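## Task

Using exactly two rods, neither of them red, lay out a straight end-to-end line whose total length equals the green rod (8 cm). Lengths by colour: blue 1, magenta 2, grey 3, orange 4, lime 5, purple 6, red 7, green 8, pink 9, turquoise 10 cm. Both rods must rest flat with their ends touching or nearly so. No second train may exist, and every rod not in the train must sit at least one rod-width away from it. The result must stay put on its own without the robot holding it. Finish by releasing and moving the grippers away.

## Robot and tools

Robot: two 7-joint arms, left_arm and right_arm, each ending in a two-finger parallel gripper. All poses share one scene frame: origin on the table top midway between the arms, +x out over the table, +z up, left_arm on the +y side. The names left/right do not mean image sides. Printed hand positions can be a little off, more so at long reach.

Gripper axes: fingers point along the gripper's +z and close along its y. end_effector_position is the point between the pads when shut; fingertips extend about 22 mm past it when closed, 9 mm when fully open, and move roughly 13 mm further out while closing, so keep that clearance above the table.

Row layout (used by every moving tool): one flat list of 20 numbers covering both arms, even if only one moves. First left_arm: x, y, z (metres, absolute target for end_effector_position in the scene frame), qw, qx, qy, qz (absolute orientation target, w first), then left_gripper position, force_limit, speed. Then the same ten for right_arm. The three gripper numbers each lie in [-1, 1]. Position: +1 fully open (85 mm), about -0.8 pads meet, -1 closes until blocked. force_limit: roughly 20 N at -1, 128 N at 0, 235 N at +1 (on a 40 mm object); thin items get less. speed: pad gap rate roughly 20 mm/s at -1, 85 at 0, 150 at +1; faster closing adds a few newtons. To leave a gripper unchanged, repeat its previous three numbers, since a 0 is a real command. To keep an arm still, resend its exact last reported pose and gripper numbers. To hold orientation, keep sending the same quaternion rather than the drifted reported one.

execute_actions(actions): a list of actions; each action is a list of up to 15 rows, one per 1/30 s step, the last row repeated to fill 15 steps (0.5 s). Each step's target is clipped to within 70 mm and 16 degrees of the measured pose, so long trips need several actions. An action is rejected for both arms if any target lies over 0.6 m from the gripper's current position along any of its axes; if the first action fails this or any action is malformed, nothing runs. An empty list just returns state and images.

move(target, speed, blocking): target is one 20-number row as above; each gripper travels a straight path to its absolute pose, paths finishing together in 0.5 to 10 s. speed is m/s, 0.002 to 0.5 (default 0.25); turning is capped at twice that in rad/s. Gripper numbers are sent at the start. Paths ignore obstacles and the other arm, and faster motion or targets set deeper past a contact mean harder impacts. blocking=false returns after 0.5 s while motion continues; then use wait or stop before sending new moves or actions. The result adds a 'move:' line with the outcome (done, off_target, moving, held, fault), any limits (paced = pose clipped; held = a check blocked steps), and each gripper's distance from target.

wait(seconds): 0 to 10; arms hold their last command, returning early if a running move ends. stop(): brakes a running move; fingers keep going. zoom_image(camera, region): enlarges region [x0, y0, x1, y1] (pixels, origin top-left, at most 504x504) of cam_head_left, cam_head_right, cam_left_wrist or cam_right_wrist. finished_scene(scene): ends the given scene permanently and reports success; the next scene's task appears in its result.

Results: a state line per arm with position and wxyz quaternion, 'Hand target' lines (where the controller is now driving), step readings of end_effector_position (HELD marks clipped steps), 'pose unreachable' when the clearance check altered a command, and four 504x504 images with per-camera pinhole+radial calibration (head cameras fixed, wrist cameras follow the hands). object_status: 0 moving, 1 blocked while opening, 2 blocked while closing (a grasp), 3 reached the commanded position or pads met. Confirm grasps by position -1 and status 2. position_measured is in counts: 3 open, ~78 = 60 mm, ~130 = 40 mm, ~180 = 20 mm, ~230 pads touching. touch_left (-y finger) and touch_right (+y finger) each give 28 cells in 7 groups of 4, from fingertip toward the arm; idle cells read near 0 with noise, about 30 at 10 N, 140 at 50 N, 240 at 100 N spread evenly. Force or speed changes only apply after a new position value (differ by at least 0.01). Gripping at force_limit -1 keeps status 2 even if the object slips out.

Joint limits (rad): waist ±6.283, shoulder ±2.250, upper arm roll ±6.283, elbow ±2.580, forearm roll ±6.283, wrist pitch ±2.100, wrist roll ±6.283. Load limits: 48.6 N m for the first four joints, 30.6 N m for forearm roll, wrist pitch, wrist roll; reaching one halts that arm for 10 s (torque fault). Holding loads heats motors: warning from 60 °C, at 75 °C the arm sags (over-temperature fault). Random brief tugs on held parts or pushes on loose ones can occur. The simulation runs while you compose replies.

Avoid: knocking or placing anything off the table, arm-on-arm collisions or hard pressing, drops, slips, slams and forceful pushes. Move smoothly and efficiently. Before finishing, open the grippers and lift clear so the train stands unaided.

Each tool is called by a JSON object that holds its "api" and its "payload".

## Session

{"api": "execute_actions", "payload": {"actions": []}}

Scene clock: 0.00 s.
left_arm: end_effector_position=(+0.2070, +0.0842, +0.2521) position_measured=3 object_status=3 touch_left=n/a touch_right=n/a end_effector_quat_wxyz=(+0.261, +0.833, -0.461, -0.160) | right_arm: end_effector_position=(+0.2498, -0.3671, +0.1946) position_measured=3 object_status=3 touch_left=n/a touch_right=n/a end_effector_quat_wxyz=(-0.005, +0.449, +0.888, -0.093)
Joint positions: left_arm=[ 1.005  0.301 -0.709  1.948  0.573  1.511  3.678] | right_arm=[-0.372  0.151  0.161  2.101  0.145  1.011  0.416]
Joint velocities: left_arm=[-0.001 -0.     0.    -0.001  0.    -0.    -0.001] | right_arm=[ 0.    -0.     0.001  0.    -0.001  0.     0.   ]
Motor temperatures (°C, as the motors report them): left_arm=[36 29 27 30 43 39 44] | right_arm=[31 31 29 29 34 36 42]
Hand target (left_arm): +0.207, +0.084, +0.252; +0.261, +0.833, -0.461, -0.160
Hand target (right_arm): +0.250, -0.367, +0.195; -0.005, +0.449, +0.888, -0.093

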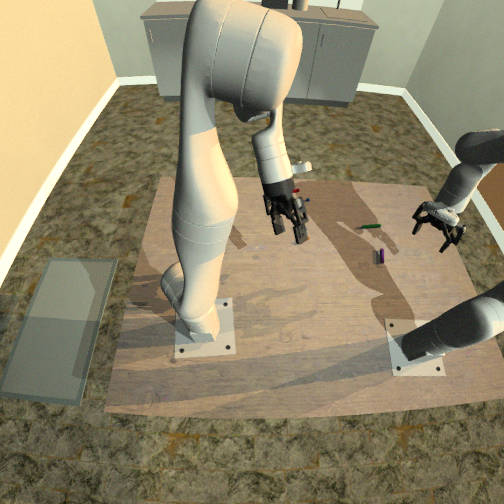

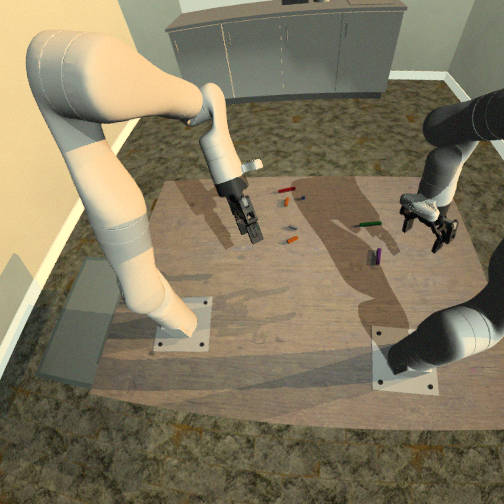

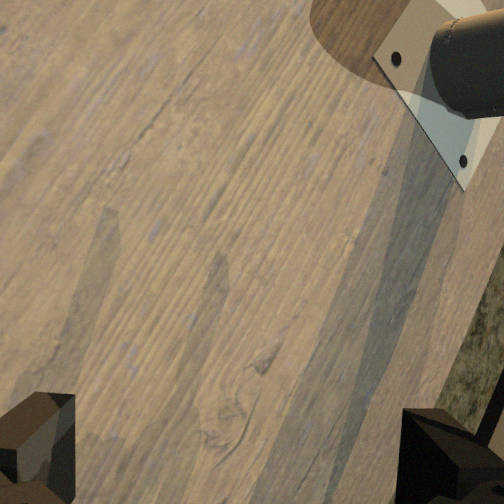

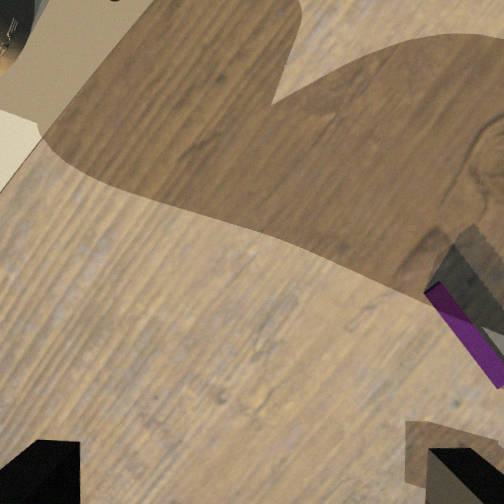

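{"api": "zoom_image", "payload": {"camera": "cam_head_right", "region": [260, 170, 400, 280]}}

Region (260, 170, 400, 280) of cam_head_right's 504x504 image, scaled by 3.600, with more detail than that image has; it fills the top 396 rows of this view, and the rest is white.

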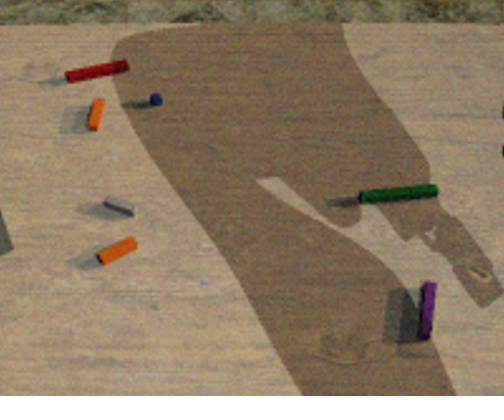

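{"api": "move", "payload": {"target": [0.37,-0.04,0.15,0,1,0,0,1,0,0,0.2498,-0.3671,0.1946,-0.005,0.449,0.888,-0.093,1,0,0], "speed": 0.4}}

Scene clock: 2.37 s.
left_arm: end_effector_position=(+0.3698, -0.0397, +0.1494) position_measured=3 object_status=3 touch_left=((-5 -5 2 -10) (9 -2 25 2) (0 -4 -13 4) (-1 2 1 -8) (10 -13 4 -10) (-4 12 5 0) (-11 -3 2 6)) touch_right=((12 4 26 33) (10 13 -7 -7) (-1 11 -9 9) (-7 17 19 15) (2 -13 -18 11) (10 1 23 -19) (11 -6 20 15)) end_effector_quat_wxyz=(+0.000, +1.000, +0.001, +0.001) | right_arm: end_effector_position=(+0.2498, -0.3671, +0.1946) position_measured=3 object_status=3 touch_left=((6 -5 -1 -17) (-4 -21 8 30) (-1 -13 18 -13) (2 9 6 3) (21 -1 -13 -19) (24 33 -1 17) (11 14 -26 -21)) touch_right=((7 6 -11 -5) (-9 -4 -5 -1) (1 -12 0 6) (-2 -1 6 11) (-1 -8 1 1) (6 -2 -9 -2) (7 -1 -7 5)) end_effector_quat_wxyz=(-0.005, +0.449, +0.889, -0.093)
Joint positions: left_arm=[ 1.406  0.708 -0.889  1.592  0.592  1.129  4.995] | right_arm=[-0.372  0.151  0.161  2.101  0.146  1.011  0.416]
Joint velocities: left_arm=[-0.     0.013  0.007 -0.003 -0.004 -0.001  0.004] | right_arm=[ 0.001 -0.     0.     0.    -0.001 -0.001 -0.   ]
Motor temperatures (°C, as the motors report them): left_arm=[36 29 27 30 43 39 44] | right_arm=[31 31 29 29 34 36 42]
Hand target (left_arm): +0.370, -0.040, +0.149; -0.001, +1.000, +0.001, +0.001
Hand target (right_arm): +0.250, -0.367, +0.195; -0.005, +0.449, +0.889, -0.093
Off the commanded pose (left_arm): 0.001 m, 0 deg.
Off the commanded pose (right_arm): 0.000 m, 0 deg.
move: done
camera_calibration (this result's frames):
cam_left_wrist: T_world_to_cam=[[0.054383, -0.998471, 0.0099262, -0.0581687], [-0.998384, -0.0542085, 0.0170692, 0.41429], [-0.016505, -0.0108384, -0.999805, 0.302514], [0, 0, 0, 1]] pos_world=[0.421777, -0.0323429, 0.295961]
cam_right_wrist: T_world_to_cam=[[0.760915, 0.621063, -0.187856, 0.0803207], [0.637353, -0.769684, 0.03699, -0.390806], [-0.121617, -0.147877, -0.9815, 0.314786], [0, 0, 0, 1]] pos_world=[0.226247, -0.304132, 0.338507]

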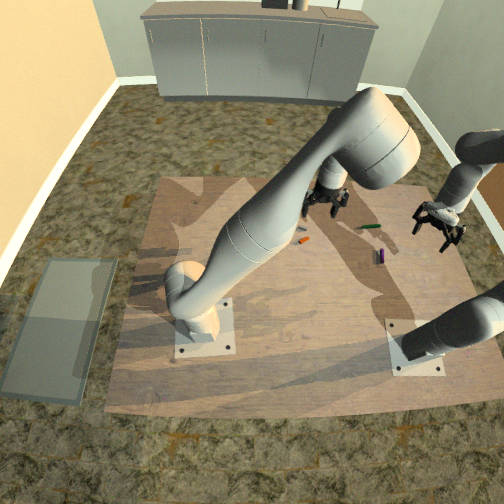

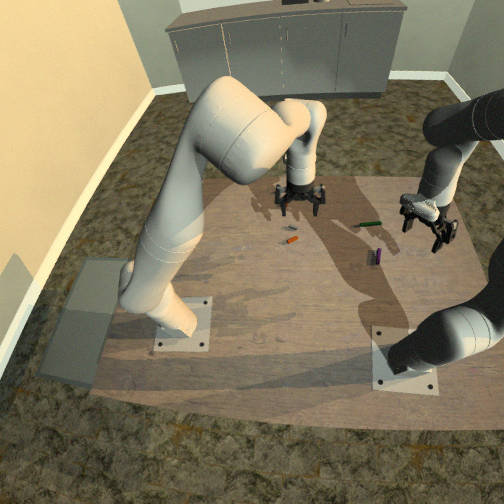

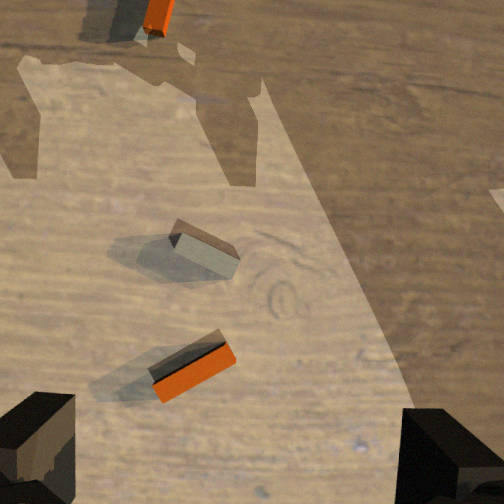

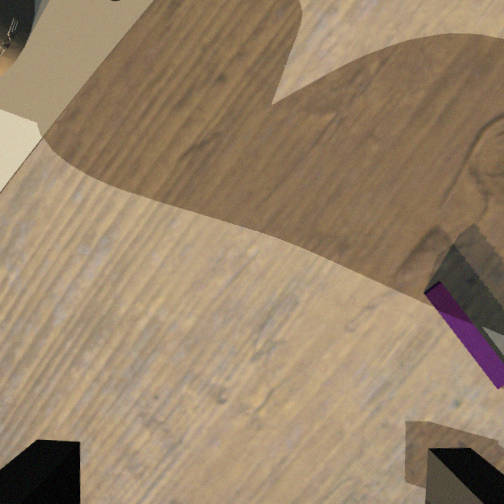

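{"api": "move", "payload": {"target": [0.49,0.01,0.15,0,1,0,0,1,0,0,0.2498,-0.3671,0.1946,-0.005,0.449,0.888,-0.093,1,0,0], "speed": 0.4}}

Scene clock: 3.70 s.
left_arm: end_effector_position=(+0.4899, +0.0090, +0.1499) position_measured=3 object_status=3 touch_left=((7 4 -4 -5) (10 -3 24 1) (-1 -11 -2 6) (8 -5 -2 -6) (15 -7 -5 -6) (0 13 -3 -11) (-6 10 8 7)) touch_right=((15 27 0 -16) (17 31 -13 -19) (25 -7 -25 -7) (-8 28 -2 22) (-8 21 -14 1) (-8 6 -1 -16) (-21 20 6 0)) end_effector_quat_wxyz=(+0.001, +1.000, -0.000, -0.000) | right_arm: end_effector_position=(+0.2498, -0.3671, +0.1946) position_measured=3 object_status=3 touch_left=((0 8 4 8) (-4 8 -8 -25) (19 -24 3 12) (-3 23 4 31) (17 13 -11 2) (-16 25 15 5) (-2 -31 3 10)) touch_right=((0 2 -1 0) (11 3 -3 -3) (5 4 -3 6) (1 -3 2 1) (9 -5 3 1) (4 4 0 -10) (4 0 -9 -6)) end_effector_quat_wxyz=(-0.005, +0.449, +0.889, -0.093)
Joint positions: left_arm=[ 1.097  0.815 -0.853  1.36   0.62   1.241  4.82 ] | right_arm=[-0.372  0.151  0.161  2.101  0.146  1.011  0.416]
Joint velocities: left_arm=[-0.002  0.002 -0.    -0.     0.001  0.     0.001] | right_arm=[ 0.001 -0.001 -0.     0.     0.001  0.     0.   ]
Motor temperatures (°C, as the motors report them): left_arm=[36 29 27 30 43 39 44] | right_arm=[31 31 29 29 34 36 42]
Hand target (left_arm): +0.490, +0.009, +0.150; +0.001, +1.000, +0.000, -0.000
Hand target (right_arm): +0.250, -0.367, +0.195; -0.005, +0.449, +0.889, -0.093
Off the commanded pose (left_arm): 0.001 m, 0 deg.
Off the commanded pose (right_arm): 0.000 m, 0 deg.
move: done
camera_calibration (this result's frames):
cam_left_wrist: T_world_to_cam=[[0.0515158, -0.998608, 0.0113593, -0.0148992], [-0.998494, -0.0512884, 0.0194802, 0.536561], [-0.0188705, -0.0123457, -0.999746, 0.306762], [0, 0, 0, 1]] pos_world=[0.542309, 0.0164281, 0.296401]
cam_right_wrist: T_world_to_cam=[[0.760915, 0.621062, -0.18786, 0.0803216], [0.637352, -0.769684, 0.0369906, -0.390806], [-0.121619, -0.14788, -0.981499, 0.314786], [0, 0, 0, 1]] pos_world=[0.226247, -0.304132, 0.338507]

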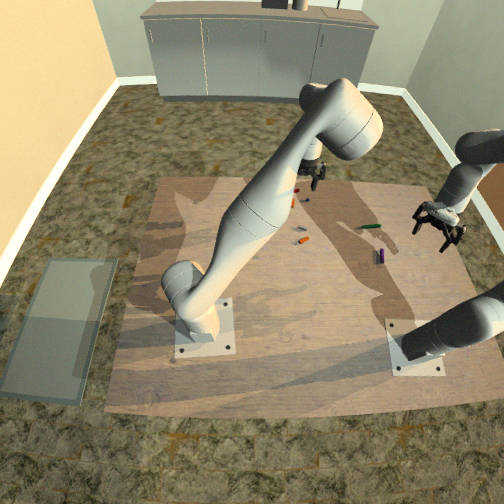

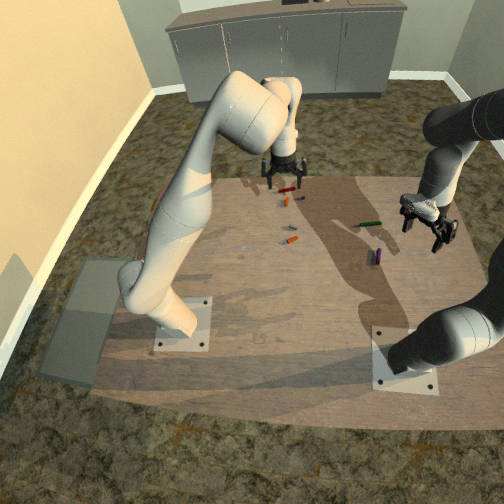

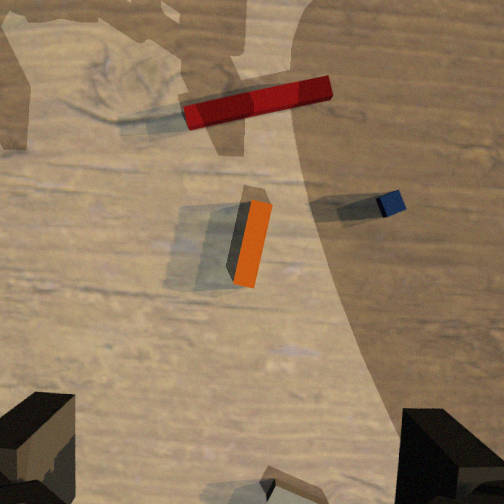

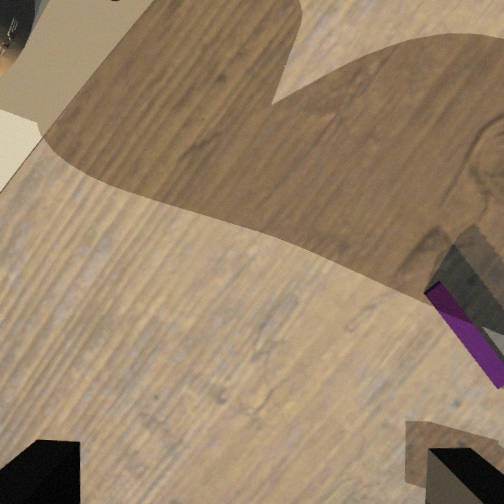

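{"api": "move", "payload": {"target": [0.5447,0.0165,0.06,0,0.9945,-0.1045,0,0,0,0,0.2498,-0.3671,0.1946,-0.005,0.449,0.888,-0.093,1,0,0], "speed": 0.3}}

Scene clock: 4.87 s.
left_arm: end_effector_position=(+0.5445, +0.0163, +0.0601) position_measured=128 object_status=0 touch_left=((5 -6 4 -7) (7 3 5 14) (-5 -16 -12 9) (6 2 2 -4) (6 -9 -1 -7) (-2 6 -6 3) (2 -4 2 19)) touch_right=((2 -8 -19 14) (-8 7 -25 17) (1 -1 -42 -6) (3 14 3 -4) (18 -1 -7 -17) (-16 18 13 -2) (5 21 0 -15)) end_effector_quat_wxyz=(+0.000, +0.995, -0.105, -0.000) | right_arm: end_effector_position=(+0.2498, -0.3671, +0.1946) position_measured=3 object_status=3 touch_left=((8 10 8 16) (25 7 -10 -1) (-4 -19 -5 -17) (-2 -5 20 -5) (-19 0 2 -15) (3 -8 2 3) (16 -15 -3 4)) touch_right=((6 11 -1 -3) (7 -3 -5 -3) (-2 -7 10 -6) (-5 -7 11 16) (7 0 2 7) (-7 9 -1 10) (3 3 -1 2)) end_effector_quat_wxyz=(-0.005, +0.449, +0.889, -0.093)
Joint positions: left_arm=[ 0.953  0.99  -0.747  1.273  0.68   1.132  4.559] | right_arm=[-0.372  0.151  0.161  2.101  0.146  1.011  0.416]
Joint velocities: left_arm=[-0.004  0.002  0.    -0.001  0.001  0.001 -0.001] | right_arm=[-0.001  0.001 -0.002  0.    -0.001 -0.     0.   ]
Motor temperatures (°C, as the motors report them): left_arm=[36 29 27 30 43 39 44] | right_arm=[31 31 29 29 34 36 42]
Hand target (left_arm): +0.544, +0.016, +0.060; +0.000, +0.995, -0.104, -0.000
Hand target (right_arm): +0.250, -0.367, +0.195; -0.005, +0.449, +0.889, -0.093
Off the commanded pose (left_arm): 0.000 m, 0 deg.
Off the commanded pose (right_arm): 0.000 m, 0 deg.
move: done
camera_calibration (this result's frames):
cam_left_wrist: T_world_to_cam=[[-0.157222, -0.987509, 0.0103693, 0.104095], [-0.98736, 0.157394, 0.0186242, 0.583706], [-0.0200236, -0.00731014, -0.999773, 0.21856], [0, 0, 0, 1]] pos_world=[0.597071, 0.0125203, 0.20656]
cam_right_wrist: T_world_to_cam=[[0.760914, 0.621062, -0.18786, 0.0803217], [0.637353, -0.769684, 0.0369907, -0.390806], [-0.121619, -0.14788, -0.981499, 0.314786], [0, 0, 0, 1]] pos_world=[0.226247, -0.304132, 0.338507]

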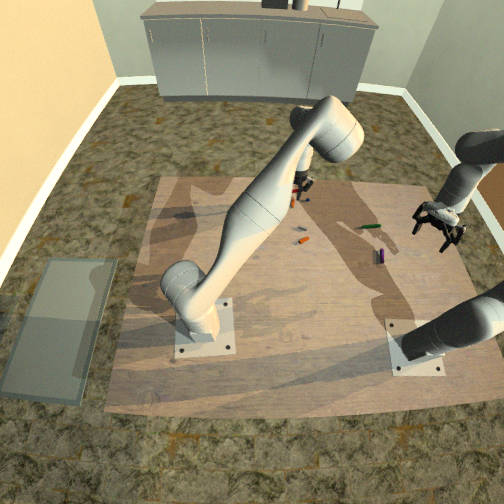

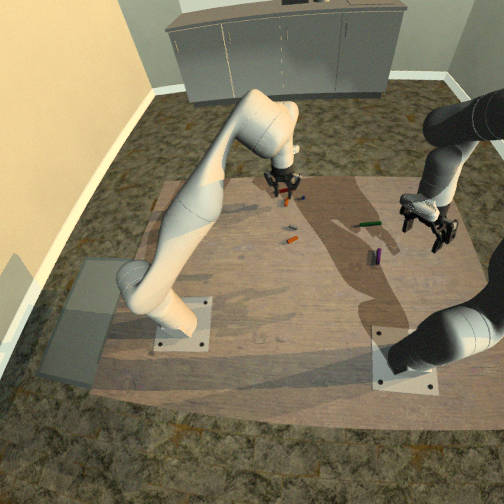

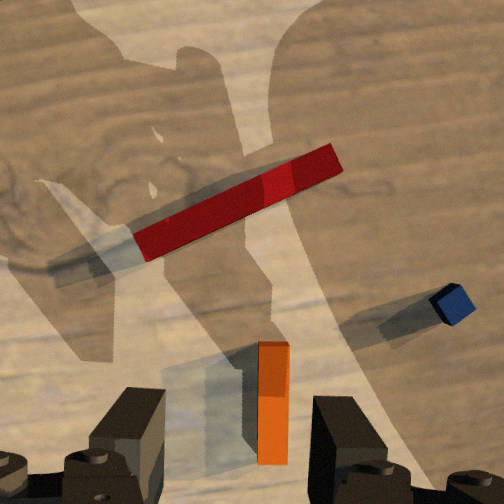

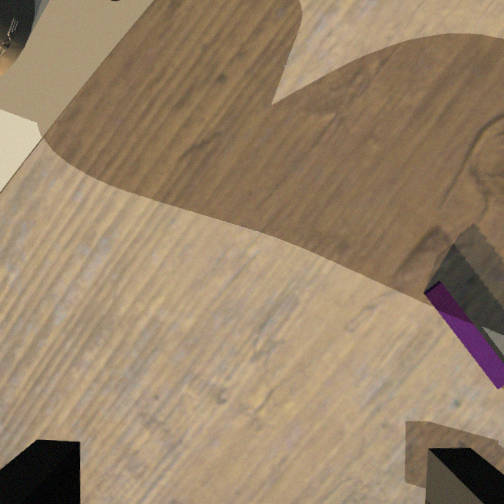

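{"api": "move", "payload": {"target": [0.5447,0.0165,0.024,0,0.9945,-0.1045,0,0,0,0,0.2498,-0.3671,0.1946,-0.005,0.449,0.888,-0.093,1,0,0], "speed": 0.1}}

{"api": "move", "payload": {"target": [0.5447,0.0165,0.024,0,0.9945,-0.1045,0,-1,0,0,0.2498,-0.3671,0.1946,-0.005,0.449,0.888,-0.093,1,0,0]}}

Scene clock: 5.80 s.
left_arm: end_effector_position=(+0.5446, +0.0165, +0.0241) position_measured=128 object_status=3 touch_left=((-10 0 0 -10) (-3 -9 9 -2) (-11 -9 0 5) (2 5 -2 -1) (12 -10 -4 -6) (4 11 -2 -3) (-8 9 9 6)) touch_right=((18 -15 0 -7) (12 -7 -4 4) (3 -14 -1 -24) (-13 -14 6 15) (-2 8 26 13) (33 -6 9 7) (20 -14 23 -25)) end_effector_quat_wxyz=(+0.000, +0.995, -0.105, +0.000) | right_arm: end_effector_position=(+0.2498, -0.3671, +0.1946) position_measured=3 object_status=3 touch_left=((8 1 4 -1) (19 -1 0 -7) (6 7 4 16) (-29 -25 -19 12) (14 2 -13 -13) (-19 -13 7 -20) (-5 -19 27 16)) touch_right=((10 3 -10 4) (-6 9 -9 -4) (3 -3 10 13) (7 -1 5 0) (2 -5 5 9) (-2 -3 -7 -7) (-6 3 -3 -4)) end_effector_quat_wxyz=(-0.005, +0.449, +0.889, -0.093)
Joint positions: left_arm=[ 0.945  1.04  -0.724  1.293  0.711  1.067  4.537] | right_arm=[-0.372  0.151  0.161  2.101  0.146  1.011  0.416]
Joint velocities: left_arm=[-0.002  0.002 -0.001  0.001 -0.001 -0.    -0.001] | right_arm=[ 0.001 -0.    -0.    -0.     0.001 -0.    -0.   ]
Motor temperatures (°C, as the motors report them): left_arm=[36 29 27 30 43 39 44] | right_arm=[31 31 29 29 34 36 42]
Hand target (left_arm): +0.545, +0.017, +0.024; +0.000, +0.995, -0.104, -0.000
Hand target (right_arm): +0.250, -0.367, +0.195; -0.005, +0.449, +0.889, -0.093
Off the commanded pose (left_arm): 0.000 m, 0 deg.
Off the commanded pose (right_arm): 0.000 m, 0 deg.
move: done
camera_calibration (this result's frames):
cam_left_wrist: T_world_to_cam=[[-0.157267, -0.987506, 0.00992815, 0.104731], [-0.987358, 0.157429, 0.0184756, 0.584493], [-0.0198078, -0.00689702, -0.99978, 0.182532], [0, 0, 0, 1]] pos_world=[0.59719, 0.0126658, 0.170653]
cam_right_wrist: T_world_to_cam=[[0.760914, 0.621062, -0.18786, 0.0803216], [0.637352, -0.769684, 0.0369907, -0.390806], [-0.121619, -0.14788, -0.981499, 0.314786], [0, 0, 0, 1]] pos_world=[0.226247, -0.304132, 0.338507]

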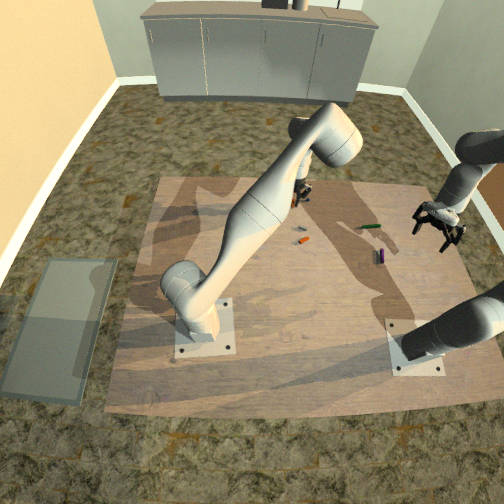

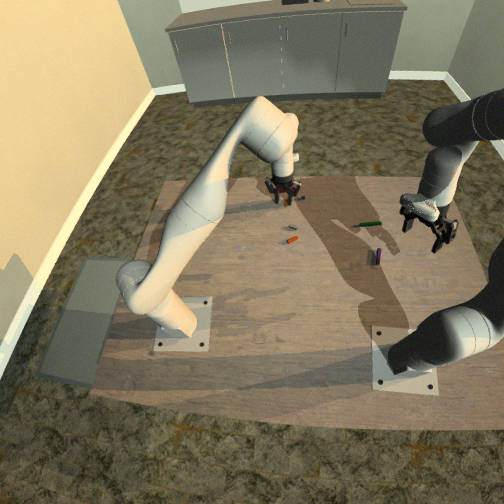

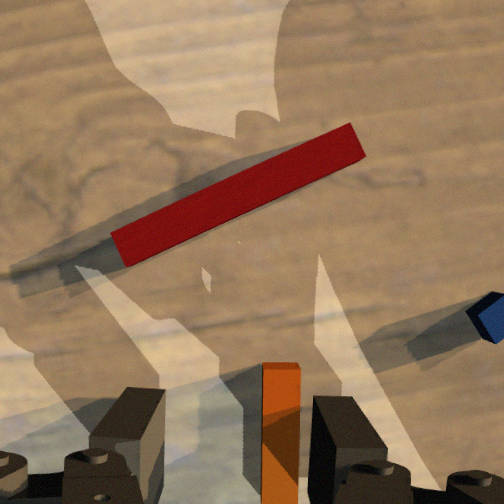

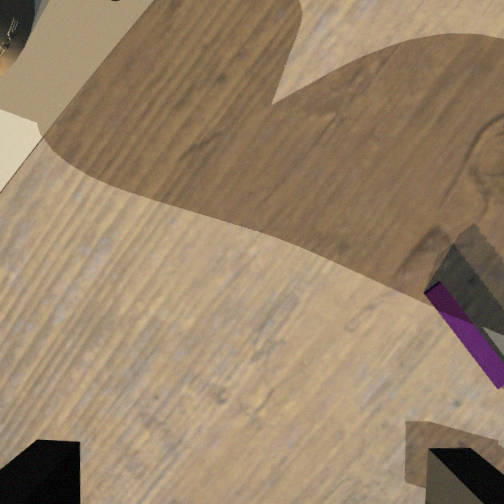

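Scene clock: 6.50 s.
left_arm: end_effector_position=(+0.5448, +0.0164, +0.0243) position_measured=211 object_status=2 touch_left=((826 906 821 647) (196 242 198 166) (-16 -8 -4 0) (-10 7 -5 4) (7 -5 -3 1) (6 15 5 -10) (-5 -11 9 12)) touch_right=((852 837 987 763) (198 177 242 203) (-27 -23 3 -22) (8 -12 21 0) (16 8 35 -15) (5 30 -5 20) (5 2 -1 -16)) end_effector_quat_wxyz=(+0.000, +0.995, -0.105, +0.000) | right_arm: end_effector_position=(+0.2498, -0.3671, +0.1946) position_measured=3 object_status=3 touch_left=((12 -6 8 14) (3 9 -11 5) (9 -9 0 -6) (-5 -2 -5 17) (6 -14 8 -8) (6 -13 13 3) (-10 -16 3 -21)) touch_right=((6 3 -5 1) (4 7 0 -1) (1 3 5 10) (3 4 11 2) (9 -5 6 -2) (6 -11 -7 -7) (-1 -5 -4 4)) end_effector_quat_wxyz=(-0.005, +0.449, +0.889, -0.093)
Joint positions: left_arm=[ 0.945  1.04  -0.725  1.293  0.711  1.067  4.537] | right_arm=[-0.372  0.151  0.161  2.101  0.146  1.011  0.416]
Joint velocities: left_arm=[ 0.  0. -0. -0. -0.  0. -0.] | right_arm=[-0.001 -0.     0.    -0.    -0.001 -0.    -0.   ]
Motor temperatures (°C, as the motors report them): left_arm=[36 29 27 30 43 39 44] | right_arm=[31 31 29 29 34 36 42]
Hand target (left_arm): +0.545, +0.017, +0.024; -0.000, +0.995, -0.105, +0.000
Hand target (right_arm): +0.250, -0.367, +0.195; -0.005, +0.449, +0.889, -0.093
Off the commanded pose (left_arm): 0.000 m, 0 deg.
Off the commanded pose (right_arm): 0.000 m, 0 deg.
move: done
camera_calibration (this result's frames):
cam_left_wrist: T_world_to_cam=[[-0.157217, -0.987514, 0.00993344, 0.104703], [-0.98737, 0.157378, 0.0182144, 0.584731], [-0.0195503, -0.00694437, -0.999785, 0.182508], [0, 0, 0, 1]] pos_world=[0.597376, 0.0126395, 0.170779]
cam_right_wrist: T_world_to_cam=[[0.760914, 0.621062, -0.18786, 0.0803217], [0.637352, -0.769684, 0.0369906, -0.390806], [-0.121619, -0.14788, -0.981499, 0.314786], [0, 0, 0, 1]] pos_world=[0.226247, -0.304132, 0.338507]

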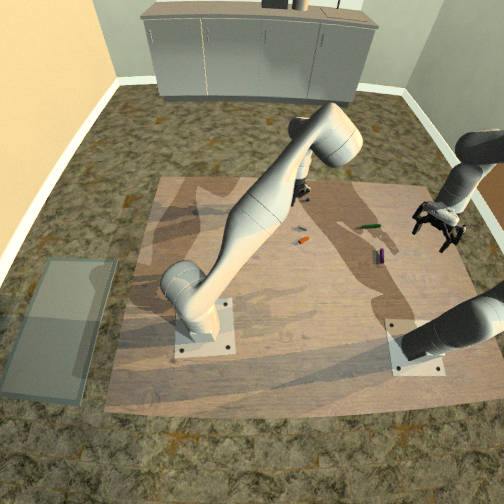

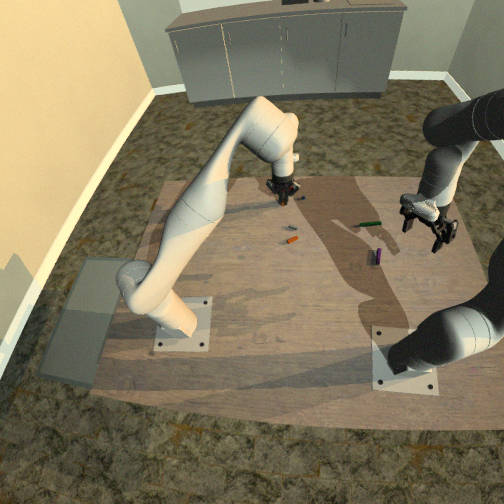

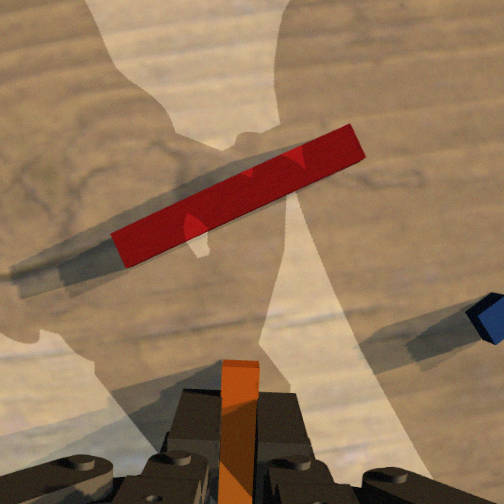

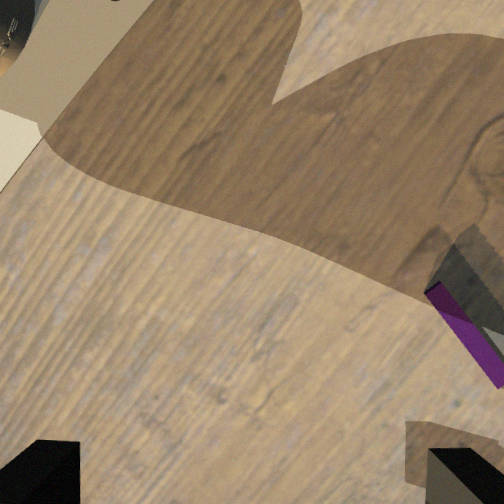

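{"api": "move", "payload": {"target": [0.3415,0.028,0.07,0,0.872,-0.489,0,-1,0,0,0.2498,-0.3671,0.1946,-0.005,0.449,0.888,-0.093,1,0,0], "speed": 0.4}}

Scene clock: 8.13 s.
left_arm: end_effector_position=(+0.3417, +0.0293, +0.0701) position_measured=211 object_status=2 touch_left=((833 891 811 644) (190 237 209 165) (-2 -23 7 8) (10 -3 -1 6) (7 -7 2 -11) (-2 6 5 1) (-3 10 8 9)) touch_right=((842 865 977 818) (183 186 211 195) (-8 -13 -21 10) (22 14 11 -21) (-2 5 -8 -22) (45 -4 17 -14) (18 21 -25 -12)) end_effector_quat_wxyz=(-0.001, +0.872, -0.489, -0.000) | right_arm: end_effector_position=(+0.2498, -0.3671, +0.1946) position_measured=3 object_status=3 touch_left=((-7 -6 13 27) (-4 15 -12 4) (-6 -15 -20 3) (10 18 5 -12) (11 7 -12 -5) (-4 -1 16 1) (8 7 0 -8)) touch_right=((-1 6 0 3) (-1 -7 4 2) (-8 -2 2 7) (0 -14 3 1) (5 -10 3 10) (4 -2 -5 -10) (9 12 -6 7)) end_effector_quat_wxyz=(-0.005, +0.449, +0.889, -0.093)
Joint positions: left_arm=[ 1.232  0.649 -0.623  1.921  0.543  0.747  3.888] | right_arm=[-0.372  0.151  0.161  2.101  0.146  1.011  0.416]
Joint velocities: left_arm=[ 0.007 -0.009  0.001  0.    -0.    -0.     0.001] | right_arm=[-0.  0. -0. -0. -0.  0. -0.]
Motor temperatures (°C, as the motors report them): left_arm=[36 29 27 30 43 39 44] | right_arm=[31 31 29 29 34 36 42]
Hand target (left_arm): +0.342, +0.029, +0.070; -0.001, +0.872, -0.490, -0.000
Hand target (right_arm): +0.250, -0.367, +0.195; -0.005, +0.449, +0.889, -0.093
Off the commanded pose (left_arm): 0.001 m, 0 deg.
Off the commanded pose (right_arm): 0.000 m, 0 deg.
move: done
camera_calibration (this result's frames):
cam_left_wrist: T_world_to_cam=[[-0.82559, -0.564213, 0.00808323, 0.301118], [-0.563977, 0.825538, 0.0204002, 0.216863], [-0.0181831, 0.0122835, -0.999759, 0.223462], [0, 0, 0, 1]] pos_world=[0.374969, -0.0118794, 0.21655]
cam_right_wrist: T_world_to_cam=[[0.760914, 0.621062, -0.18786, 0.0803217], [0.637353, -0.769684, 0.0369906, -0.390806], [-0.121619, -0.14788, -0.981499, 0.314786], [0, 0, 0, 1]] pos_world=[0.226247, -0.304132, 0.338507]

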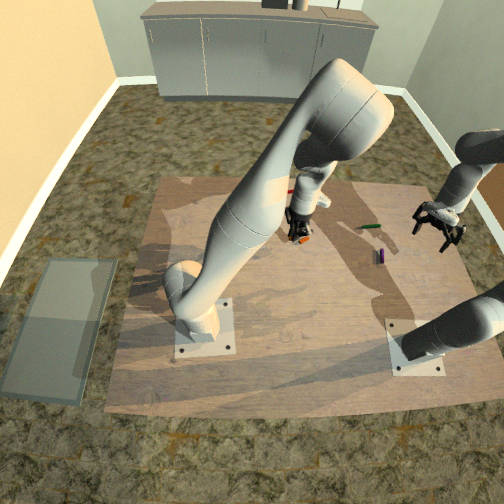

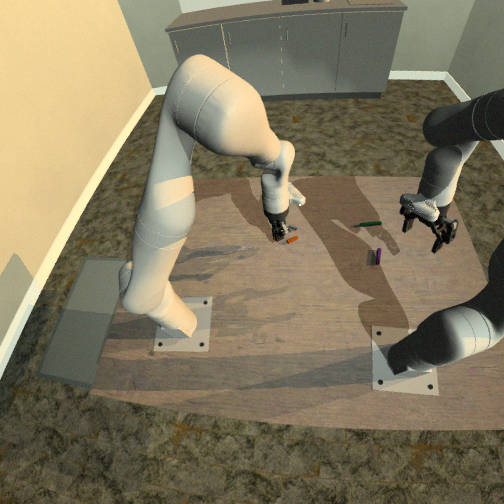

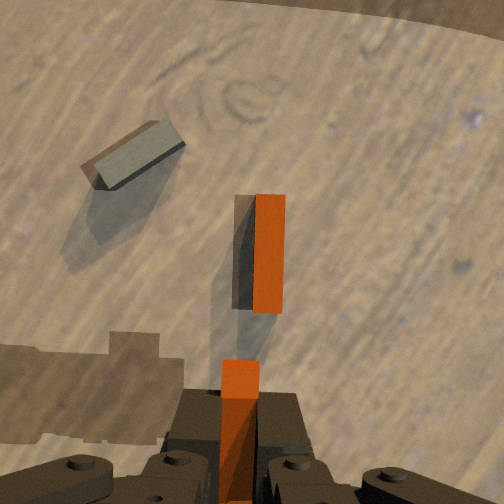

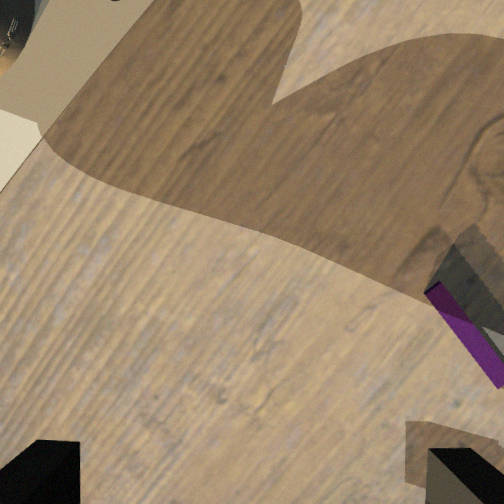

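{"api": "move", "payload": {"target": [0.337,0.0176,0.03,0,0.872,-0.489,0,-1,0,0,0.2498,-0.3671,0.1946,-0.005,0.449,0.888,-0.093,1,0,0], "speed": 0.1}}

Scene clock: 9.07 s.
left_arm: end_effector_position=(+0.3369, +0.0175, +0.0302) position_measured=211 object_status=2 touch_left=((830 899 812 639) (185 249 204 166) (-3 -9 -10 8) (13 3 -3 1) (1 5 -3 -11) (-13 3 12 11) (-4 0 9 -5)) touch_right=((838 841 977 775) (164 182 212 211) (10 -7 27 25) (-31 -6 0 4) (-11 -15 -14 -45) (4 -12 10 1) (-41 -5 10 10)) end_effector_quat_wxyz=(+0.000, +0.872, -0.489, +0.000) | right_arm: end_effector_position=(+0.2498, -0.3671, +0.1946) position_measured=3 object_status=3 touch_left=((-2 -3 0 7) (-16 -33 14 -6) (6 1 6 -5) (-4 5 0 -3) (4 27 6 -21) (-22 13 -21 -5) (0 -27 12 -5)) touch_right=((-3 8 2 -9) (8 -1 -4 -5) (-8 -10 2 7) (4 -1 7 4) (-4 -4 3 1) (7 -7 -7 1) (-5 3 -4 3)) end_effector_quat_wxyz=(-0.005, +0.449, +0.889, -0.093)
Joint positions: left_arm=[ 1.212  0.73  -0.56   1.934  0.62   0.655  3.855] | right_arm=[-0.372  0.151  0.161  2.101  0.146  1.011  0.416]
Joint velocities: left_arm=[-0.     0.005 -0.001 -0.     0.     0.001 -0.001] | right_arm=[-0.002  0.    -0.    -0.    -0.    -0.     0.   ]
Motor temperatures (°C, as the motors report them): left_arm=[36 29 27 30 43 39 44] | right_arm=[31 31 29 29 34 36 42]
Hand target (left_arm): +0.337, +0.018, +0.030; +0.000, +0.872, -0.489, -0.000
Hand target (right_arm): +0.250, -0.367, +0.195; -0.005, +0.449, +0.889, -0.093
Off the commanded pose (left_arm): 0.000 m, 0 deg.
Off the commanded pose (right_arm): 0.000 m, 0 deg.
move: done
camera_calibration (this result's frames):
cam_left_wrist: T_world_to_cam=[[-0.825338, -0.564551, 0.0099165, 0.290674], [-0.564338, 0.825345, 0.0181027, 0.224904], [-0.0184044, 0.0093446, -0.999787, 0.183756], [0, 0, 0, 1]] pos_world=[0.370208, -0.0232398, 0.176763]
cam_right_wrist: T_world_to_cam=[[0.760914, 0.621062, -0.18786, 0.0803216], [0.637353, -0.769684, 0.0369908, -0.390806], [-0.121619, -0.14788, -0.981499, 0.314786], [0, 0, 0, 1]] pos_world=[0.226247, -0.304132, 0.338507]

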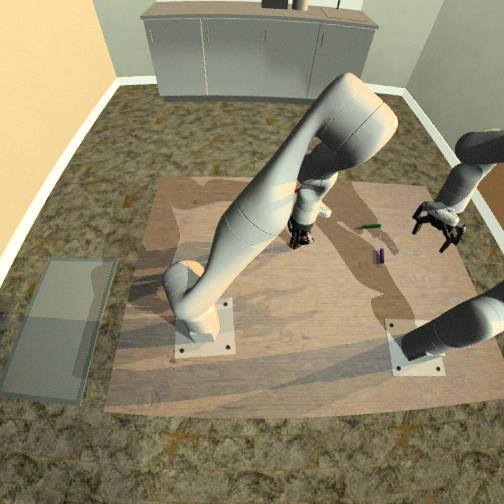

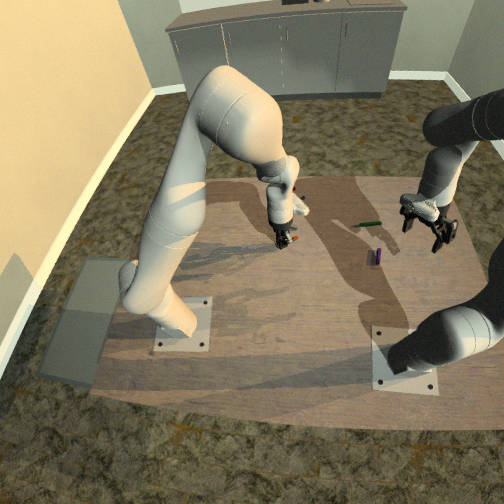

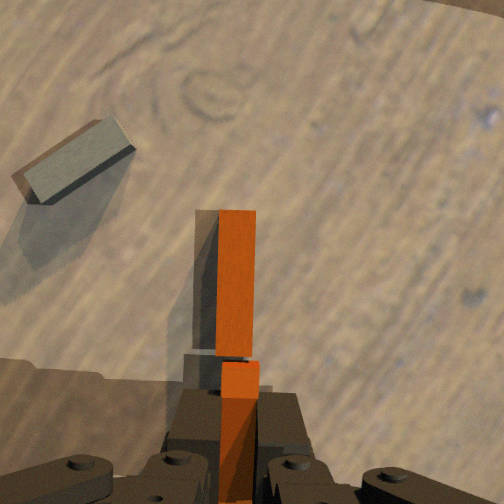

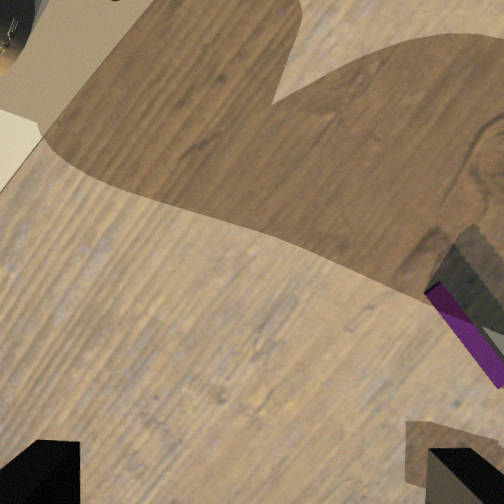

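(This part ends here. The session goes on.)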